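## Task

Roll the white die until its upward face has the same number as the black die's, and leave it entirely on the mat. All other dice must still show the numbers they show now, and every die must rest flat. Nothing counts if the robot is what holds it there. Finish by opening the gripper and pulling the arm away.

## Robot and tools

ROBOT. Two UR12e-style arms, left_arm and right_arm, each ending in a two-finger gripper (50 mm maximum opening). Bases: left_arm at (+0.078, +0.572, 0), right_arm at (-0.041, -0.625, 0). The names do not match image sides.

FRAME. All poses use one scene frame. The origin is on the tabletop midway between the arms, +z is up, +x points out across the table, and left_arm sits on the +y side. Positions are in metres. Orientations are quaternions written w, x, y, z. In the gripper's own axes the fingers extend along +z and close along x. end_effector_position is the point midway between the pads; the fingertips go 17.5 mm past it. A pure rotation pivots about that point. A flat block about 9 cm long projects toward the gripper's -y side and rotates with it, so watch its clearance.

THE 20-NUMBER ROW. Both execute_actions rows and the move target use one flat list covering both arms: left_arm x, y, z, qw, qx, qy, qz, gripper position, force_limit, speed, then the same ten for right_arm. x, y, z and the quaternion are an absolute pose for that gripper in the scene frame, not an offset. The last three of each half lie in [-1, 1]. position: +1 fully open, about -0.65 pads touching, -1 means close until stopped by an object (use this to grip). force_limit: -1 about 20 N, 0 about 102 N, +1 about 185 N per pad (actual can run about 17 % higher). speed: finger gap rate, -1 is 20 mm/s, 0 is 85, +1 is 150. A call is refused if a target lies over 0.6 m from the arm's last reported position along any gripper axis. On each control step the controller clips the commanded pose to within 100 mm and 16 degrees of the measured one, favours position over orientation, and lags about 0.17 s. To hold an arm still, repeat its last reported pose and the same three gripper numbers; a 0 there is a real command. Resend an identical quaternion on every row to keep orientation.

TOOLS.
- execute_actions: "actions" has zero or one entry. Empty list: just read state. {"rows": [...], "steps": n}: 1 to 15 rows, n up to 15, each step 1/30 s; the final row repeats to fill n. {"steps": n} alone is a wait of up to 300 steps counted from the previous result, reply time included. Optional "pictures" true/false.
- move: "target" is one row; each gripper travels a straight line to its pose, paths finishing together, 0.5 to 10 s long. "speed" 0.002 to 0.5 m/s (default 0.25), rotation capped at twice that in rad/s. Optional "stop_force" 13 to 80 N, shared by both arms, not usable until 0.2 s of scene time: an arm halts and backs up two steps once its wrist sensor feels that much extra push along its path. It lets a slow target sit past a contact, but do not trust it while the gripper rotates, and omit it when lifting away from something the gripper presses on. Paths ignore obstacles and the other arm; grippers can overshoot speed near full reach.
- wait: "seconds" 0 to 10; nothing new is sent.
- zoom_image: "camera" (cam_head_left, cam_head_right, cam_left_wrist, cam_right_wrist) and "region" [x0, y0, x1, y1] in pixels of that 504x504 image, at most 504 by 504.
- read_manual: licence text only; no motion.
The goal must still hold afterward.

RESULTS. The state line gives each gripper's position, quaternion and velocities; printed positions may be slightly off at long reach. "Hand target" is where the controller is currently steering. "pose unreachable" means a clearance check altered or blocked an arm's command; HELD marks steps where this happened. A move adds a "move:" line: done, off_target, moving, held, fault, or contact (stop_force ended the path), plus limits=paced (pose clipped) or limits=held (some steps blocked, after which the arm may jump faster). It also reports each gripper's distance from its target. object_status: 0 moving, 1 stopped while opening, 2 stopped while closing (a grip; confirm this), 3 reached target or pads met (usually nothing held). Any new position value resets it to 0. Force and speed changes only apply after position changes by 0.01 or more. Opening in mm is about (250 - position_measured) times 0.202. Wrist force and torque are given in the gripper's axes, with offsets up to about 5.5 N, noise up to 3.4 N, saturation near 100 N; "no reading" is harmless. MOTOR HOT appears at 70 °C; at 85 °C an OVER-TEMPERATURE FAULT brakes the arm for minutes.

AVOID. Joint load limits are 290, 290, 132, 47.5, 47.5, 47.5 N m from base to wrist, held objects included; exceeding one, or 150 N of outside force, stops that arm for 10 s. The arms are stiff, so targets even slightly beyond a firm surface can fault; approach slowly. Keep the arms from striking each other. Never push anything off the table, and avoid drops, slams and hard shoves. Occasional outside tugs may disturb held or loose objects. Dice must end flat, released, with the gripper moved away.

Each tool is called after "Call:" as name(argument=value, ...), one argument or row to a line, values as JSON.

## Session

Call:
execute_actions(
  actions=[],
)

Scene clock: 0.00 s of 4500.00 s.
left_arm: end_effector_position=(+0.4053, +0.2680, +0.1755) position_measured=3 object_status=3 end_effector_quat_wxyz=(-0.157, -0.471, +0.866, +0.062) end_effector_velocity=(-0.000, +0.001, -0.001) end_effector_angular_velocity=(+0.002, +0.002, +0.002) | right_arm: end_effector_position=(+0.2477, +0.1244, +0.2229) position_measured=3 object_status=3 end_effector_quat_wxyz=(-0.239, +0.934, -0.230, -0.135) end_effector_velocity=(+0.000, -0.001, -0.001) end_effector_angular_velocity=(-0.001, +0.000, -0.001)
Joint positions: left_arm=[-0.952 -1.817  2.351 -1.941 -1.869  2.778] | right_arm=[ 4.568 -1.733 -2.124 -0.357  1.831 -2.83 ]
Joint velocities: left_arm=[ 0.002  0.     0.002  0.    -0.001 -0.   ] | right_arm=[-0.     0.001 -0.002 -0.    -0.     0.   ]
Motor temperatures (°C, as the motors report them): left_arm=[28 28 28 41 33 36] | right_arm=[27 27 32 37 37 33]
Wrist force (N, on the end effector, along its own x y z axes, offset not removed): no reading
Wrist torque (N m, same axes, about the end effector's origin, offset not removed): no reading
Hand target (left_arm): +0.405, +0.268, +0.176; -0.157, -0.471, +0.866, +0.062
Hand target (right_arm): +0.248, +0.124, +0.223; -0.239, +0.934, -0.230, -0.135

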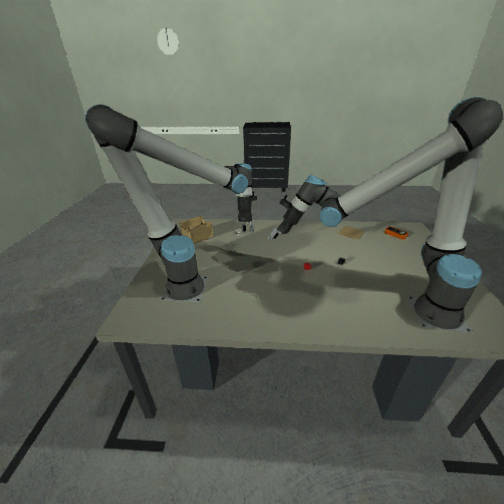

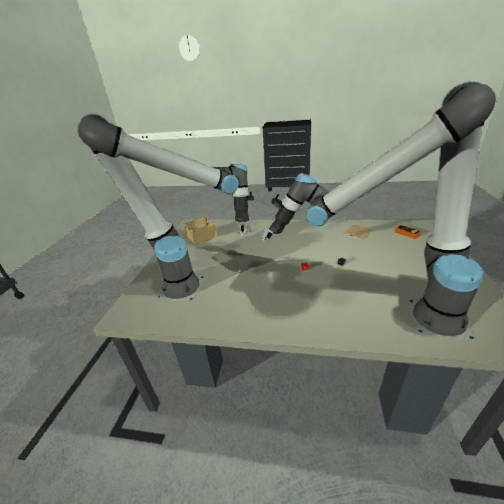

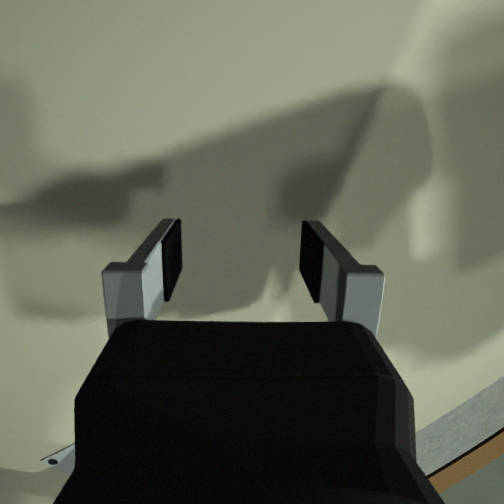

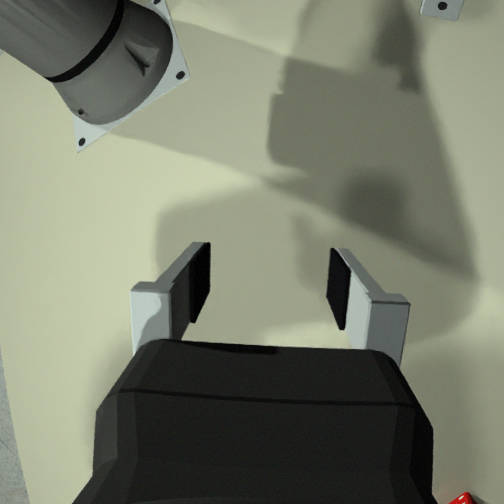

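Call:
zoom_image(
  camera="cam_head_left",
  region=[170, 200, 430, 300],
)

Call:
zoom_image(
  camera="cam_head_right",
  region=[170, 200, 430, 300],
)

Region (170, 200, 430, 300) of cam_head_left's 504x504 image, scaled by 1.938, with more detail than that image has; it fills the top 194 rows of this view, and the rest is white.

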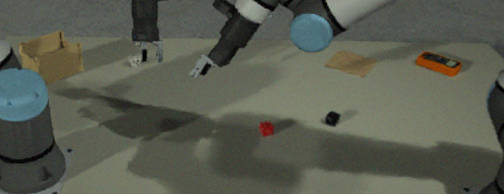

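Region (170, 200, 430, 300) of cam_head_right's 504x504 image, scaled by 1.938, with more detail than that image has; it fills the top 194 rows of this view, and the rest is white.

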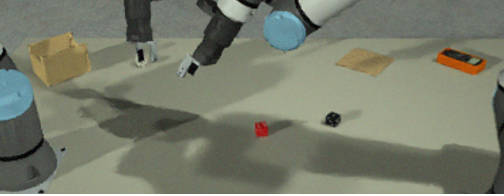

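Call:
zoom_image(
  camera="cam_head_left",
  region=[220, 215, 360, 275],
)

Call:
move(
  target=[0.598,0.39,0.16,0,0,1,0,1,0,0,0.308,-0.29,0.16,0,1,0,0,1,0,0],
)

Region (220, 215, 360, 275) of cam_head_left's 504x504 image, scaled by 3.600, with more detail than that image has; it fills the top 216 rows of this view, and the rest is white.

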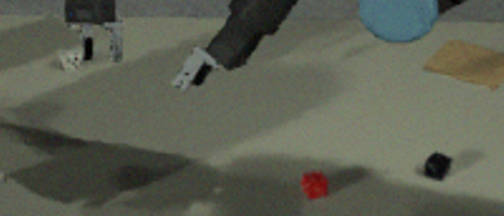

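Scene clock: 20.70 s of 4500.00 s.
left_arm: end_effector_position=(+0.5976, +0.3898, +0.1598) position_measured=3 object_status=3 end_effector_quat_wxyz=(-0.000, -0.000, +1.000, -0.000) end_effector_velocity=(+0.002, -0.000, +0.001) end_effector_angular_velocity=(-0.002, -0.003, -0.004) | right_arm: end_effector_position=(+0.3083, -0.2897, +0.1599) position_measured=3 object_status=3 end_effector_quat_wxyz=(-0.000, +1.000, -0.000, -0.000) end_effector_velocity=(+0.001, -0.001, +0.001) end_effector_angular_velocity=(+0.000, -0.002, +0.001)
Joint positions: left_arm=[-0.61  -1.689  2.304 -2.186 -1.572  4.092] | right_arm=[ 4.343 -1.296 -2.421 -0.995  1.571 -3.603]
Joint velocities: left_arm=[ 0.001  0.001 -0.002 -0.002  0.     0.006] | right_arm=[-0.001  0.002  0.001 -0.002 -0.001 -0.002]
Motor temperatures (°C, as the motors report them): left_arm=[28 28 28 41 33 36] | right_arm=[27 27 32 37 37 33]
Wrist force (N, on the end effector, along its own x y z axes, offset not removed): left_arm=[-3.0 -0.4 1.5] | right_arm=[1.8 11.0 1.1]
Wrist torque (N m, same axes, about the end effector's origin, offset not removed): left_arm=[0.27 0.65 -0.06] | right_arm=[2.01 -0.70 -0.18]
Hand target (left_arm): +0.598, +0.390, +0.160; -0.000, +0.000, +1.000, -0.000
Hand target (right_arm): +0.308, -0.290, +0.160; -0.000, +1.000, -0.000, +0.000
Off the commanded pose (left_arm): 0.000 m, 0 deg.
Off the commanded pose (right_arm): 0.000 m, 0 deg.
After step 90, 15.03 s passed at rest.
move: done
camera_calibration (this result's frames):
cam_left_wrist: T_world_to_cam=[[-0.99951, -0.0184794, 0.0252682, 0.598981], [-0.0106152, 0.959426, 0.281762, -0.414205], [-0.0294498, 0.281355, -0.959152, 0.2086], [0, 0, 0, 1]] pos_world=[0.600433, 0.349777, 0.301651]
cam_right_wrist: T_world_to_cam=[[0.998007, 0.0116659, -0.0620118, -0.284903], [0.0264909, -0.969421, 0.24397, -0.323815], [-0.0572694, -0.245126, -0.967798, 0.250107], [0, 0, 0, 1]] pos_world=[0.307237, -0.249282, 0.303387]

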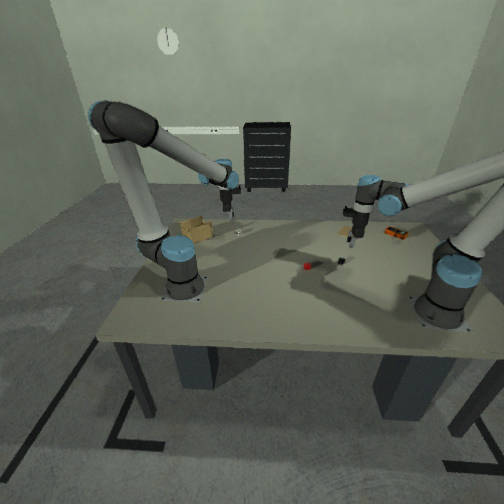

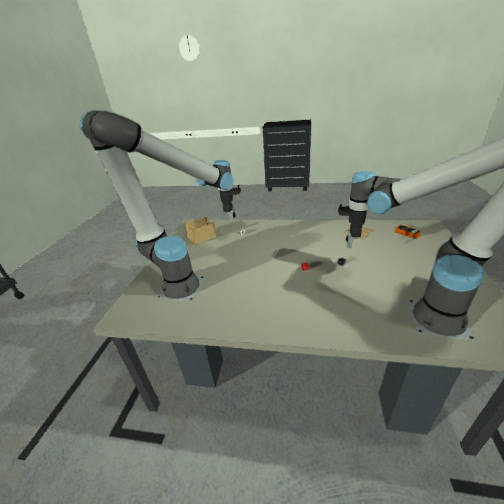

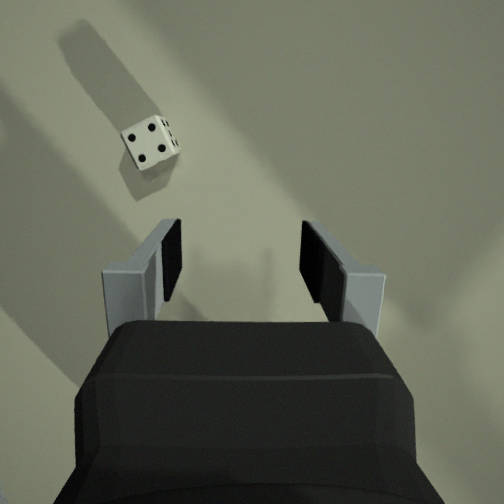

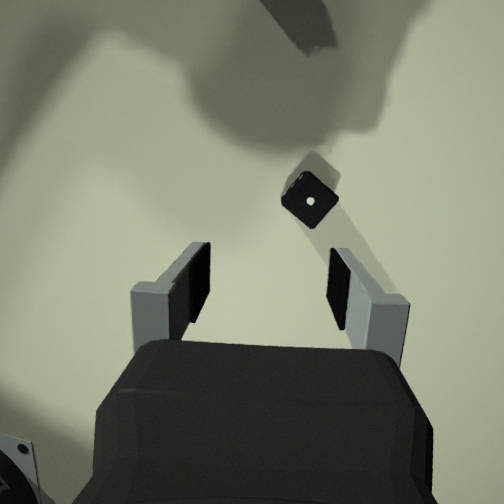

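Call:
zoom_image(
  camera="cam_left_wrist",
  region=[100, 95, 200, 195],
)

Call:
zoom_image(
  camera="cam_head_left",
  region=[220, 218, 260, 244],
)

Region (100, 95, 200, 195) of cam_left_wrist's 504x504 image, scaled by 5.040, with more detail than that image has.

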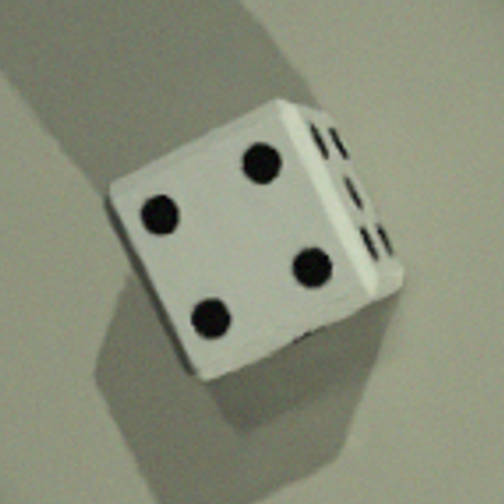

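Region (220, 218, 260, 244) of cam_head_left's 504x504 image, scaled by 12.600, with more detail than that image has; it fills the top 328 rows of this view, and the rest is white.

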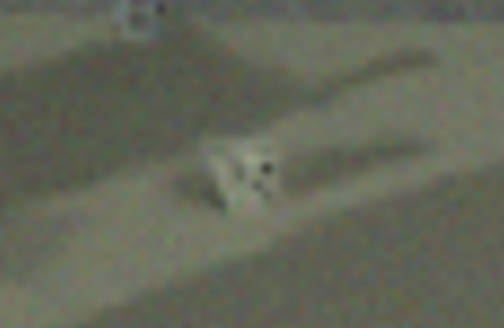

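Call:
move(
  target=[0.628,0.423,0.093,0.0893,-0.2156,0.8984,-0.3721,1,0,0,0.67,-0.43,0.2,0,1,0,0,1,0,0],
)

Scene clock: 54.73 s of 4500.00 s.
left_arm: end_effector_position=(+0.6277, +0.4227, +0.0934) position_measured=3 object_status=3 end_effector_quat_wxyz=(+0.089, -0.215, +0.898, -0.372) end_effector_velocity=(+0.000, +0.001, -0.001) end_effector_angular_velocity=(-0.004, -0.003, +0.005) | right_arm: end_effector_position=(+0.6700, -0.4296, +0.2000) position_measured=3 object_status=3 end_effector_quat_wxyz=(-0.000, +1.000, -0.000, +0.000) end_effector_velocity=(+0.001, -0.000, -0.000) end_effector_angular_velocity=(-0.000, +0.001, +0.001)
Joint positions: left_arm=[-0.265 -1.301  2.603 -3.469 -2.117  3.795] | right_arm=[ 3.71  -1.727 -1.94  -1.045  1.571 -4.237]
Joint velocities: left_arm=[ 0.001  0.008  0.002 -0.017 -0.    -0.006] | right_arm=[-0.001 -0.003  0.003 -0.001  0.    -0.002]
Motor temperatures (°C, as the motors report them): left_arm=[28 28 28 41 33 36] | right_arm=[27 27 32 37 37 33]
Wrist force (N, on the end effector, along its own x y z axes, offset not removed): left_arm=[2.7 -1.1 1.1] | right_arm=[2.8 4.9 0.2]
Wrist torque (N m, same axes, about the end effector's origin, offset not removed): left_arm=[0.25 -0.52 -0.03] | right_arm=[1.05 -0.80 -0.25]
Hand target (left_arm): +0.628, +0.423, +0.093; +0.089, -0.215, +0.898, -0.372
Hand target (right_arm): +0.670, -0.430, +0.200; -0.000, +1.000, -0.000, +0.000
Off the commanded pose (left_arm): 0.001 m, 0 deg.
Off the commanded pose (right_arm): 0.000 m, 0 deg.
After step 90, 28.63 s passed at rest.
move: done
camera_calibration (this result's frames):
cam_left_wrist: T_world_to_cam=[[-0.893134, -0.448738, 0.0307658, 0.745938], [-0.407307, 0.777861, -0.478575, -0.0300359], [0.190823, -0.439962, -0.877508, 0.295535], [0, 0, 0, 1]] pos_world=[0.597594, 0.488119, 0.22201]
cam_right_wrist: T_world_to_cam=[[0.998032, 0.0122242, -0.0615018, -0.641716], [0.0269088, -0.969405, 0.243987, -0.479074], [-0.0566376, -0.245162, -0.967826, 0.274851], [0, 0, 0, 1]] pos_world=[0.668912, -0.389189, 0.34343]

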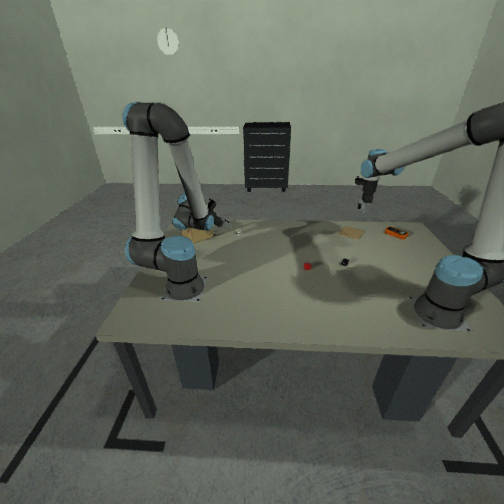

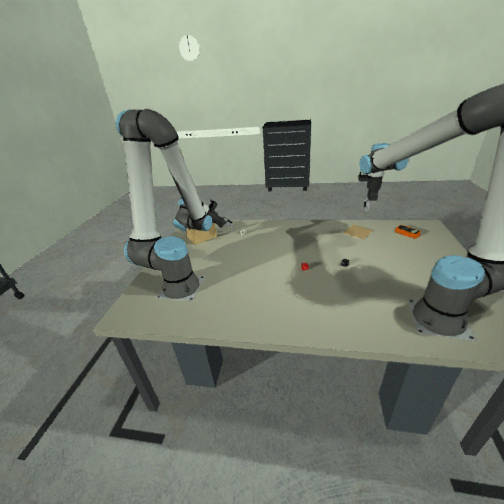

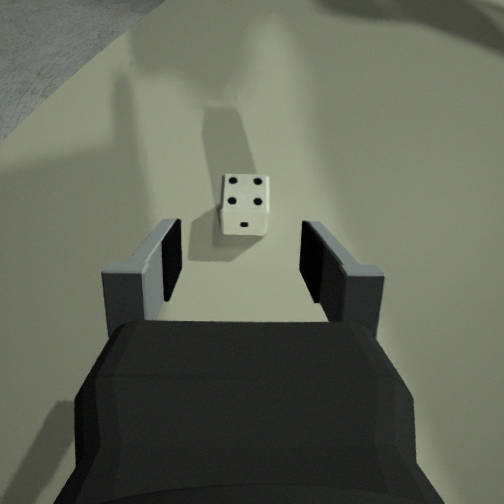

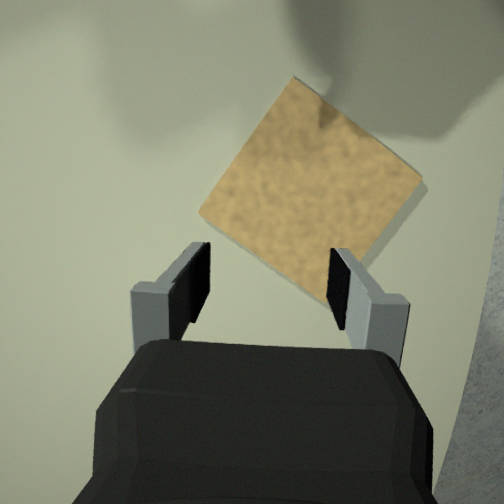

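Call:
move(
  target=[0.652,0.375,0.055,0.0604,-0.2254,0.9393,-0.2517,1,0,0,0.3,-0.62,0.3,0,1,0,0,1,0,0],
)

Call:
move(
  target=[0.659,0.36,0.025,0.0604,-0.2254,0.9393,-0.2517,1,0,0,0.3,-0.62,0.3,0,1,0,0,1,0,0],
  speed=0.04,
  stop_force=15,
)

Scene clock: 86.23 s of 4500.00 s.
left_arm: end_effector_position=(+0.6520, +0.3753, +0.0548) position_measured=3 object_status=3 end_effector_quat_wxyz=(+0.060, -0.225, +0.939, -0.252) end_effector_velocity=(+0.000, -0.001, -0.000) end_effector_angular_velocity=(+0.000, -0.001, -0.001) | right_arm: end_effector_position=(+0.3003, -0.6202, +0.2998) position_measured=3 object_status=3 end_effector_quat_wxyz=(+0.000, +1.000, -0.000, -0.000) end_effector_velocity=(-0.002, -0.001, -0.000) end_effector_angular_velocity=(-0.001, +0.001, +0.002)
Joint positions: left_arm=[-0.436 -1.348  2.519 -3.171 -1.879  3.727] | right_arm=[ 3.709 -0.87  -2.359 -1.484  1.571 -4.237]
Joint velocities: left_arm=[-0.001  0.001 -0.001 -0.001  0.001 -0.   ] | right_arm=[ 0.002  0.006 -0.002 -0.005 -0.    -0.   ]
Motor temperatures (°C, as the motors report them): left_arm=[28 28 28 41 33 36] | right_arm=[27 27 32 37 37 33]
Wrist force (N, on the end effector, along its own x y z axes, offset not removed): left_arm=[-2.6 1.8 -4.1] | right_arm=[3.0 5.2 -0.8]
Wrist torque (N m, same axes, about the end effector's origin, offset not removed): left_arm=[0.51 0.25 0.03] | right_arm=[1.05 -0.77 -0.24]
Hand target (left_arm): +0.652, +0.375, +0.055; +0.060, -0.225, +0.939, -0.251
Hand target (right_arm): +0.300, -0.620, +0.300; -0.000, +1.000, +0.000, -0.000
Off the commanded pose (left_arm): 0.000 m, 0 deg.
Off the commanded pose (right_arm): 0.000 m, 0 deg.
After step 90, 26.17 s passed at rest.
move: done
camera_calibration (this result's frames):
cam_left_wrist: T_world_to_cam=[[-0.889024, -0.456849, 0.0304384, 0.747842], [-0.450643, 0.861314, -0.234646, -0.0181226], [0.0809804, -0.222322, -0.971604, 0.231298], [0, 0, 0, 1]] pos_world=[0.637952, 0.408683, 0.197715]
cam_right_wrist: T_world_to_cam=[[0.997996, 0.0121965, -0.062083, -0.264073], [0.0270454, -0.969314, 0.244334, -0.678325], [-0.0571979, -0.245524, -0.967702, 0.303725], [0, 0, 0, 1]] pos_world=[0.299262, -0.579717, 0.443259]

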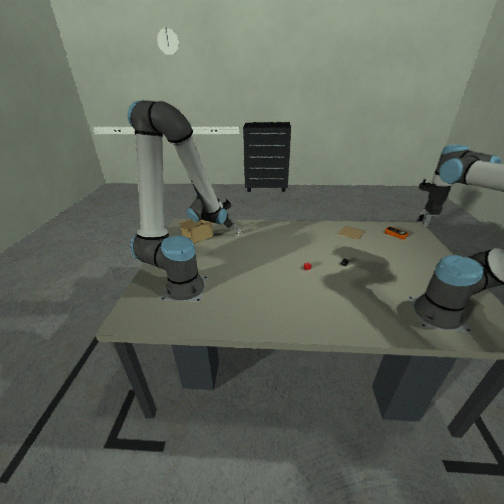

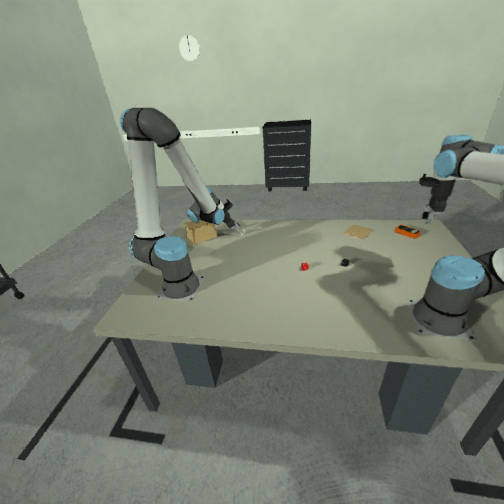

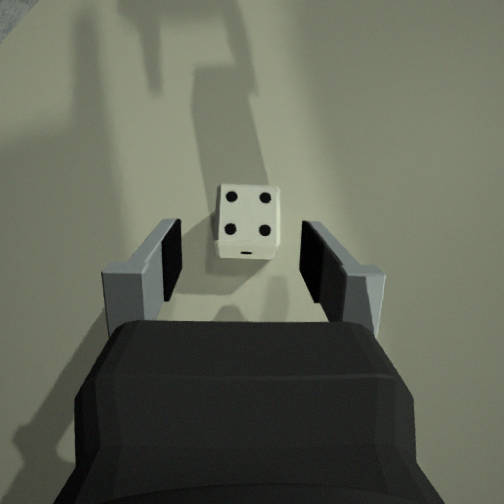

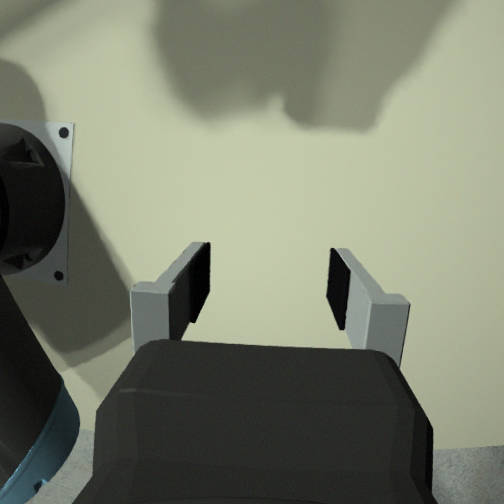

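Scene clock: 87.47 s of 4500.00 s.
left_arm: end_effector_position=(+0.6589, +0.3601, +0.0252) position_measured=3 object_status=3 end_effector_quat_wxyz=(+0.060, -0.225, +0.939, -0.252) end_effector_velocity=(+0.000, -0.001, -0.002) end_effector_angular_velocity=(+0.001, +0.001, -0.001) | right_arm: end_effector_position=(+0.3000, -0.6200, +0.3000) position_measured=3 object_status=3 end_effector_quat_wxyz=(-0.000, +1.000, +0.000, +0.000) end_effector_velocity=(-0.001, -0.000, -0.001) end_effector_angular_velocity=(-0.000, +0.001, -0.001)
Joint positions: left_arm=[-0.459 -1.26   2.511 -3.258 -1.87   3.706] | right_arm=[ 3.71  -0.869 -2.359 -1.485  1.571 -4.236]
Joint velocities: left_arm=[-0.002  0.004 -0.    -0.003  0.001 -0.001] | right_arm=[ 0.     0.001 -0.002 -0.     0.     0.002]
Motor temperatures (°C, as the motors report them): left_arm=[28 28 28 41 33 36] | right_arm=[27 27 32 37 37 33]
Wrist force (N, on the end effector, along its own x y z axes, offset not removed): left_arm=[-0.7 -1.6 0.0] | right_arm=[5.5 4.8 -0.1]
Wrist torque (N m, same axes, about the end effector's origin, offset not removed): left_arm=[0.03 -0.11 -0.17] | right_arm=[1.13 -1.20 -0.50]
Hand target (left_arm): +0.659, +0.360, +0.025; +0.060, -0.225, +0.939, -0.252
Hand target (right_arm): +0.300, -0.620, +0.300; +0.000, +1.000, +0.000, -0.000
Off the commanded pose (left_arm): 0.000 m, 0 deg.
Off the commanded pose (right_arm): 0.000 m, 0 deg.
move: done
camera_calibration (this result's frames):
cam_left_wrist: T_world_to_cam=[[-0.889085, -0.456722, 0.0305444, 0.748027], [-0.450524, 0.861311, -0.234887, -0.00898362], [0.08097, -0.222596, -0.971543, 0.198658], [0, 0, 0, 1]] pos_world=[0.644927, 0.393599, 0.168047]
cam_right_wrist: T_world_to_cam=[[0.998005, 0.0122269, -0.0619334, -0.263789], [0.0270358, -0.969324, 0.244297, -0.678163], [-0.0570465, -0.245484, -0.967721, 0.30392], [0, 0, 0, 1]] pos_world=[0.298935, -0.579527, 0.443446]

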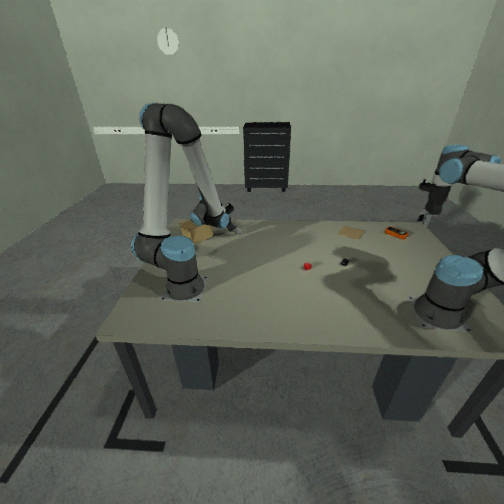

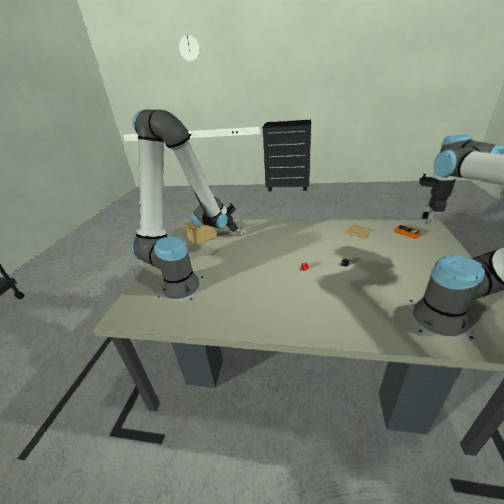

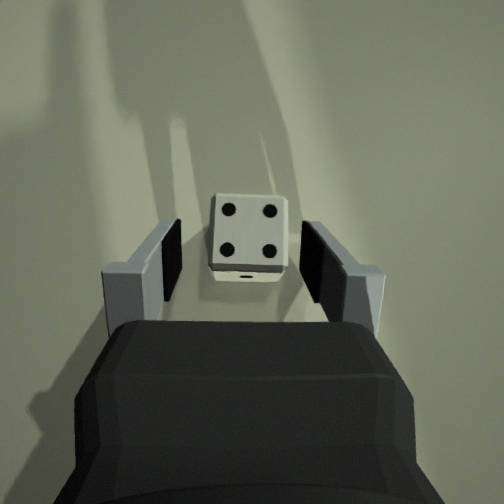

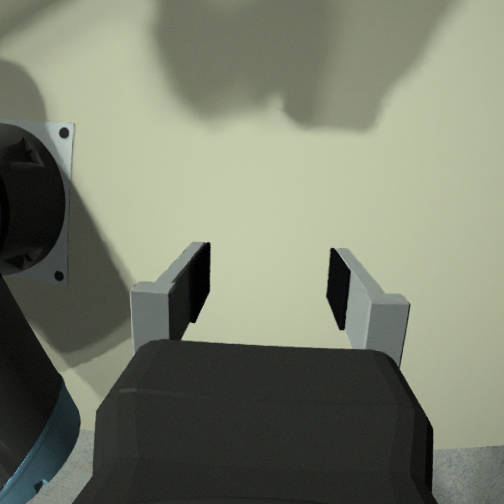

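Call:
move(
  target=[0.659,0.36,0.025,0.0604,-0.2254,0.9393,-0.2517,-1,-0.4,0,0.3,-0.62,0.3,0,1,0,0,1,0,0],
)

Scene clock: 91.43 s of 4500.00 s.
left_arm: end_effector_position=(+0.6590, +0.3600, +0.0250) position_measured=107 object_status=2 end_effector_quat_wxyz=(+0.060, -0.225, +0.939, -0.252) end_effector_velocity=(-0.001, +0.000, -0.000) end_effector_angular_velocity=(+0.000, +0.001, -0.000) | right_arm: end_effector_position=(+0.3000, -0.6200, +0.3000) position_measured=3 object_status=3 end_effector_quat_wxyz=(+0.000, +1.000, +0.000, -0.000) end_effector_velocity=(+0.000, +0.000, +0.001) end_effector_angular_velocity=(+0.000, -0.001, -0.001)
Joint positions: left_arm=[-0.459 -1.259  2.511 -3.258 -1.87   3.706] | right_arm=[ 3.71  -0.869 -2.359 -1.485  1.571 -4.236]
Joint velocities: left_arm=[-0.    -0.     0.001 -0.    -0.     0.   ] | right_arm=[-0.    -0.     0.001 -0.     0.     0.001]
Motor temperatures (°C, as the motors report them): left_arm=[28 28 28 41 33 36] | right_arm=[27 27 32 37 37 33]
Wrist force (N, on the end effector, along its own x y z axes, offset not removed): left_arm=[0.8 -2.2 -0.7] | right_arm=[-5.7 4.6 -4.6]
Wrist torque (N m, same axes, about the end effector's origin, offset not removed): left_arm=[0.29 -0.27 -0.11] | right_arm=[1.01 0.98 -0.05]
Hand target (left_arm): +0.659, +0.360, +0.025; +0.060, -0.225, +0.939, -0.252
Hand target (right_arm): +0.300, -0.620, +0.300; +0.000, +1.000, -0.000, -0.000
Off the commanded pose (left_arm): 0.000 m, 0 deg.
Off the commanded pose (right_arm): 0.000 m, 0 deg.
After step 90, 0.27 s passed at rest.
move: done
camera_calibration (this result's frames):
cam_left_wrist: T_world_to_cam=[[-0.88907, -0.456753, 0.0305227, 0.748054], [-0.450542, 0.861278, -0.234974, -0.00885808], [0.0810366, -0.22266, -0.971522, 0.198443], [0, 0, 0, 1]] pos_world=[0.645, 0.39349, 0.167878]
cam_right_wrist: T_world_to_cam=[[0.998004, 0.0122257, -0.0619551, -0.263775], [0.0270407, -0.969321, 0.244308, -0.678165], [-0.0570675, -0.245495, -0.967717, 0.3039], [0, 0, 0, 1]] pos_world=[0.298929, -0.579528, 0.443428]

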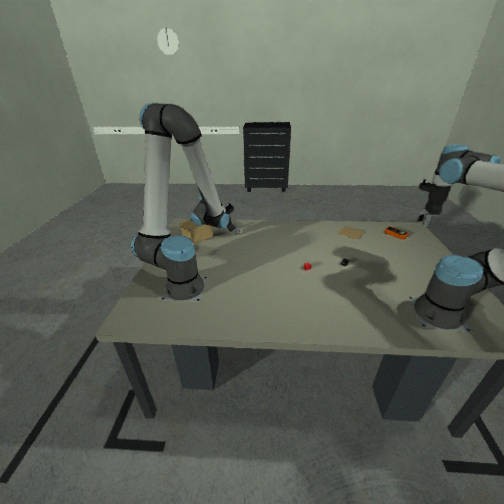

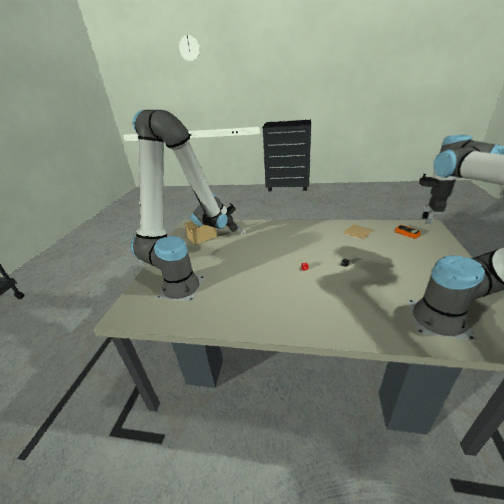

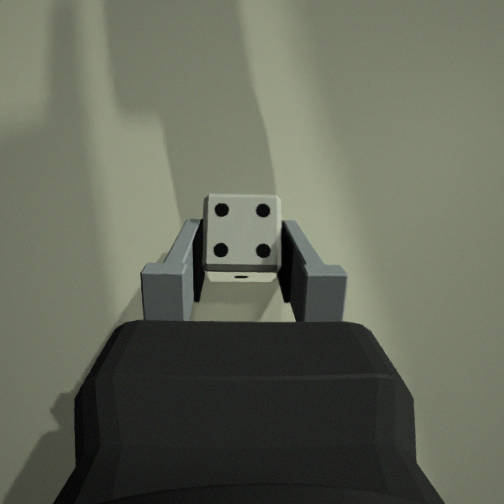

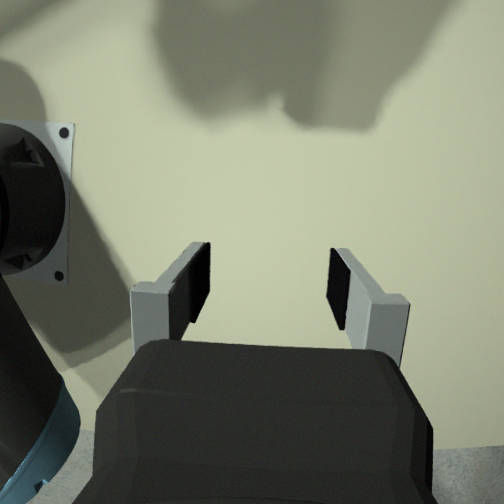

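Call:
move(
  target=[0.659,0.34,0.12,0.0604,-0.2254,0.9393,-0.2517,-1,-0.4,0,0.3,-0.62,0.3,0,1,0,0,1,0,0],
)

Call:
move(
  target=[0.67,0.0,0.2,-0.1101,-0.8362,0.5327,0.0701,-1,-0.4,0,0.3,-0.62,0.3,0,1,0,0,1,0,0],
  speed=0.35,
)

Call:
move(
  target=[0.70,-0.42,0.08,-0.4924,-0.8529,-0.1504,-0.0868,-1,-0.4,0,0.3,-0.62,0.3,0,1,0,0,1,0,0],
  speed=0.3,
)

Scene clock: 102.67 s of 4500.00 s.
left_arm: end_effector_position=(+0.6592, +0.3400, +0.1196) position_measured=107 object_status=2 end_effector_quat_wxyz=(+0.060, -0.225, +0.939, -0.252) end_effector_velocity=(+0.000, -0.001, +0.002) end_effector_angular_velocity=(+0.002, +0.000, -0.001) | right_arm: end_effector_position=(+0.3000, -0.6200, +0.3000) position_measured=3 object_status=3 end_effector_quat_wxyz=(+0.000, +1.000, +0.000, -0.000) end_effector_velocity=(-0.000, -0.000, +0.000) end_effector_angular_velocity=(-0.000, -0.001, -0.000)
Joint positions: left_arm=[-0.496 -1.481  2.466 -3.002 -1.855  3.671] | right_arm=[ 3.71  -0.869 -2.359 -1.485  1.571 -4.236]
Joint velocities: left_arm=[-0.001 -0.003 -0.002  0.006  0.002 -0.   ] | right_arm=[ 0.     0.001 -0.    -0.    -0.     0.   ]
Motor temperatures (°C, as the motors report them): left_arm=[28 28 28 41 33 36] | right_arm=[27 27 32 37 37 33]
Wrist force (N, on the end effector, along its own x y z axes, offset not removed): left_arm=[-0.1 1.8 0.3] | right_arm=[1.5 2.7 1.3]
Wrist torque (N m, same axes, about the end effector's origin, offset not removed): left_arm=[0.68 -0.22 -0.06] | right_arm=[0.58 -0.64 -0.36]
Hand target (left_arm): +0.659, +0.340, +0.120; +0.060, -0.225, +0.939, -0.252
Hand target (right_arm): +0.300, -0.620, +0.300; +0.000, +1.000, +0.000, -0.000
Off the commanded pose (left_arm): 0.000 m, 0 deg.
Off the commanded pose (right_arm): 0.000 m, 0 deg.
After step 90, 7.27 s passed at rest.
move: done
camera_calibration (this result's frames):
cam_left_wrist: T_world_to_cam=[[-0.889075, -0.456748, 0.030446, 0.736197], [-0.450516, 0.861278, -0.235023, 0.030686], [0.0811241, -0.22267, -0.971513, 0.285812], [0, 0, 0, 1]] pos_world=[0.645172, 0.373469, 0.262467]
cam_right_wrist: T_world_to_cam=[[0.998004, 0.0122256, -0.0619551, -0.263775], [0.0270406, -0.969321, 0.244308, -0.678165], [-0.0570676, -0.245495, -0.967717, 0.303901], [0, 0, 0, 1]] pos_world=[0.298929, -0.579528, 0.443428]

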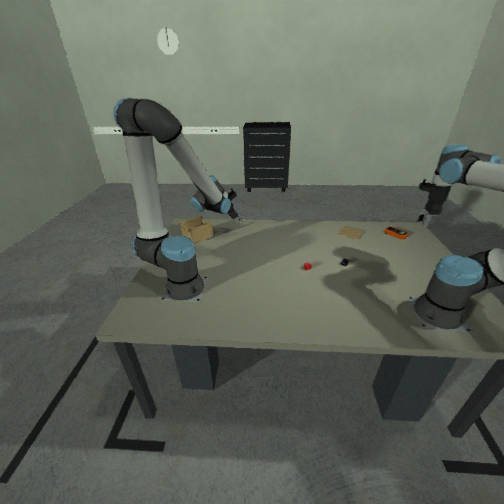

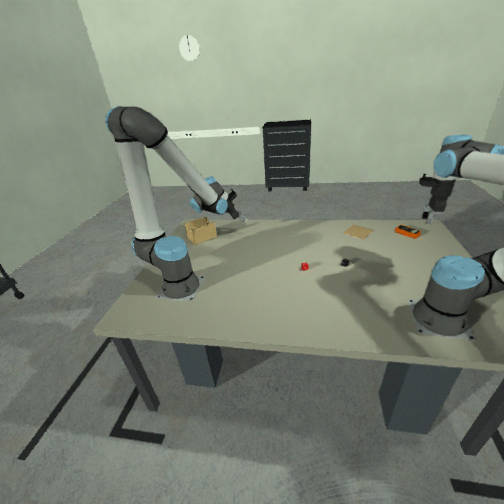

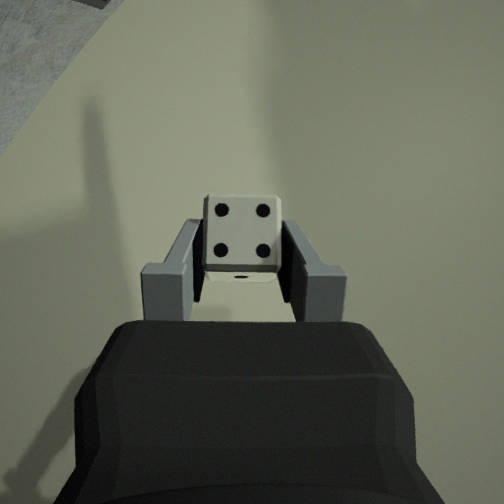

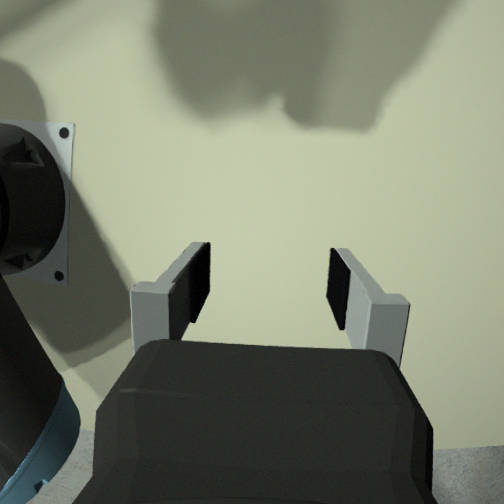

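Scene clock: 105.63 s of 4500.00 s.
left_arm: end_effector_position=(+0.6705, +0.0004, +0.1997) position_measured=107 object_status=2 end_effector_quat_wxyz=(+0.110, +0.836, -0.533, -0.070) end_effector_velocity=(+0.001, -0.003, +0.001) end_effector_angular_velocity=(+0.001, +0.005, +0.008) | right_arm: end_effector_position=(+0.3000, -0.6200, +0.3000) position_measured=3 object_status=3 end_effector_quat_wxyz=(+0.000, +1.000, +0.000, -0.000) end_effector_velocity=(-0.000, -0.000, -0.000) end_effector_angular_velocity=(-0.000, +0.001, -0.000)
Joint positions: left_arm=[-0.907 -1.244  1.714 -1.982 -1.825  1.796] | right_arm=[ 3.71  -0.869 -2.359 -1.485  1.571 -4.236]
Joint velocities: left_arm=[-0.     0.003 -0.007  0.005 -0.004 -0.008] | right_arm=[ 0.     0.    -0.    -0.001  0.     0.   ]
Motor temperatures (°C, as the motors report them): left_arm=[28 28 28 41 33 36] | right_arm=[27 27 32 37 37 33]
Wrist force (N, on the end effector, along its own x y z axes, offset not removed): left_arm=[1.8 -0.6 1.3] | right_arm=[3.3 3.5 -2.5]
Wrist torque (N m, same axes, about the end effector's origin, offset not removed): left_arm=[0.27 -0.43 -0.19] | right_arm=[0.59 -0.84 -0.27]
Hand target (left_arm): +0.671, +0.000, +0.200; +0.110, +0.836, -0.532, -0.070
Hand target (right_arm): +0.300, -0.620, +0.300; +0.000, +1.000, +0.000, -0.000
Off the commanded pose (left_arm): 0.001 m, 0 deg.
Off the commanded pose (right_arm): 0.000 m, 0 deg.
move: done
camera_calibration (this result's frames):
cam_left_wrist: T_world_to_cam=[[0.444123, -0.895768, 0.0188111, -0.302684], [-0.769426, -0.370557, 0.52026, 0.410609], [-0.459062, -0.245533, -0.853801, 0.625795], [0, 0, 0, 1]] pos_world=[0.737641, 0.034673, 0.326375]
cam_right_wrist: T_world_to_cam=[[0.998004, 0.0122256, -0.0619555, -0.263774], [0.0270407, -0.969321, 0.244308, -0.678165], [-0.0570679, -0.245495, -0.967717, 0.303901], [0, 0, 0, 1]] pos_world=[0.298929, -0.579528, 0.443428]

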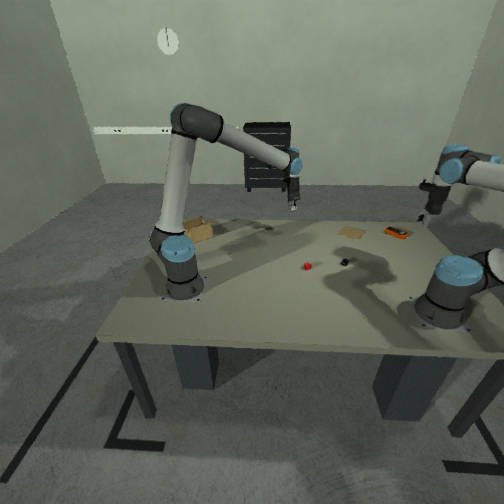

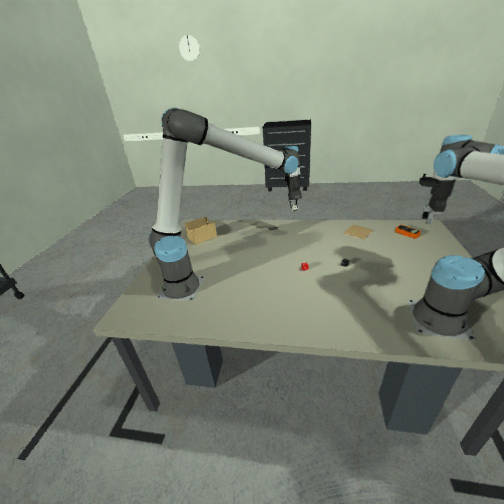

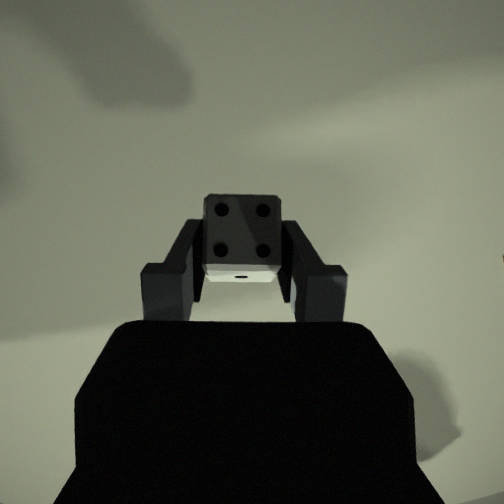

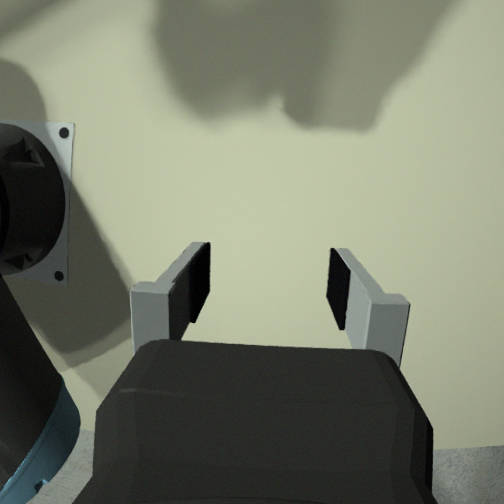

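Scene clock: 108.93 s of 4500.00 s.
left_arm: end_effector_position=(+0.7003, -0.4197, +0.0794) position_measured=107 object_status=2 end_effector_quat_wxyz=(+0.492, +0.853, +0.149, +0.087) end_effector_velocity=(+0.001, -0.002, +0.001) end_effector_angular_velocity=(-0.004, +0.000, +0.006) | right_arm: end_effector_position=(+0.3000, -0.6200, +0.3000) position_measured=3 object_status=3 end_effector_quat_wxyz=(+0.000, +1.000, -0.000, -0.000) end_effector_velocity=(+0.001, +0.001, +0.001) end_effector_angular_velocity=(+0.000, -0.001, -0.001)
Joint positions: left_arm=[-1.133 -0.692  1.529 -3.452 -1.64   0.042] | right_arm=[ 3.71  -0.869 -2.359 -1.485  1.571 -4.236]
Joint velocities: left_arm=[-0.002  0.002 -0.003 -0.002  0.006 -0.005] | right_arm=[ 0.001 -0.001  0.002  0.    -0.     0.001]
Motor temperatures (°C, as the motors report them): left_arm=[28 28 28 41 33 36] | right_arm=[27 27 32 37 37 33]
Wrist force (N, on the end effector, along its own x y z axes, offset not removed): left_arm=[-0.7 -3.5 1.3] | right_arm=[0.2 7.1 0.0]
Wrist torque (N m, same axes, about the end effector's origin, offset not removed): left_arm=[-0.07 0.03 -0.09] | right_arm=[1.46 -0.19 -0.25]
Hand target (left_arm): +0.700, -0.420, +0.079; +0.492, +0.853, +0.150, +0.087
Hand target (right_arm): +0.300, -0.620, +0.300; +0.000, +1.000, +0.000, -0.000
Off the commanded pose (left_arm): 0.001 m, 0 deg.
Off the commanded pose (right_arm): 0.000 m, 0 deg.
move: done
camera_calibration (this result's frames):
cam_left_wrist: T_world_to_cam=[[0.929342, 0.369216, -0.00190757, -0.497279], [0.0888128, -0.218527, 0.971781, -0.232674], [0.35838, -0.903286, -0.235878, -0.463943], [0, 0, 0, 1]] pos_world=[0.649074, -0.286315, 0.115726]
cam_right_wrist: T_world_to_cam=[[0.998004, 0.0122256, -0.0619552, -0.263775], [0.0270406, -0.969321, 0.244308, -0.678165], [-0.0570677, -0.245495, -0.967717, 0.303901], [0, 0, 0, 1]] pos_world=[0.298929, -0.579528, 0.443428]

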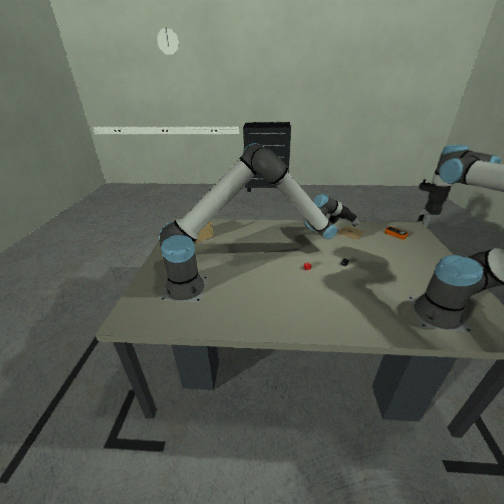

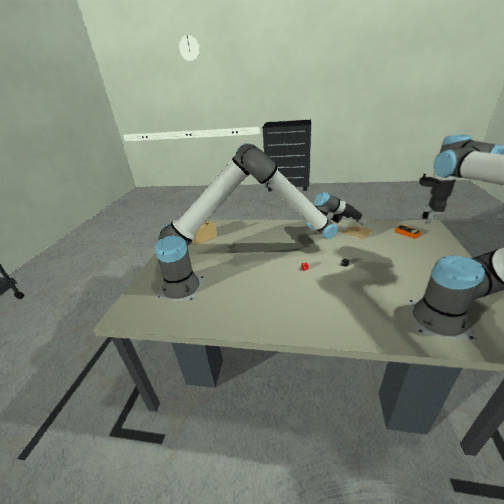

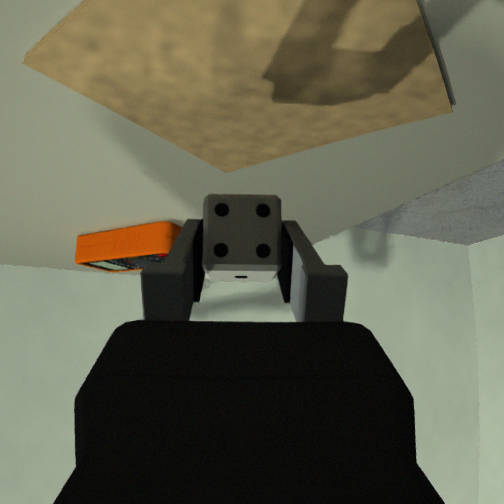

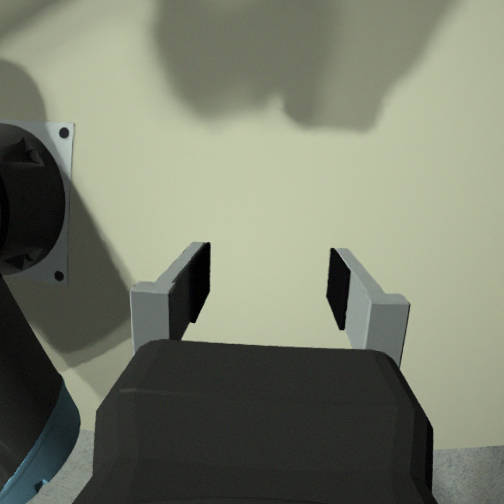

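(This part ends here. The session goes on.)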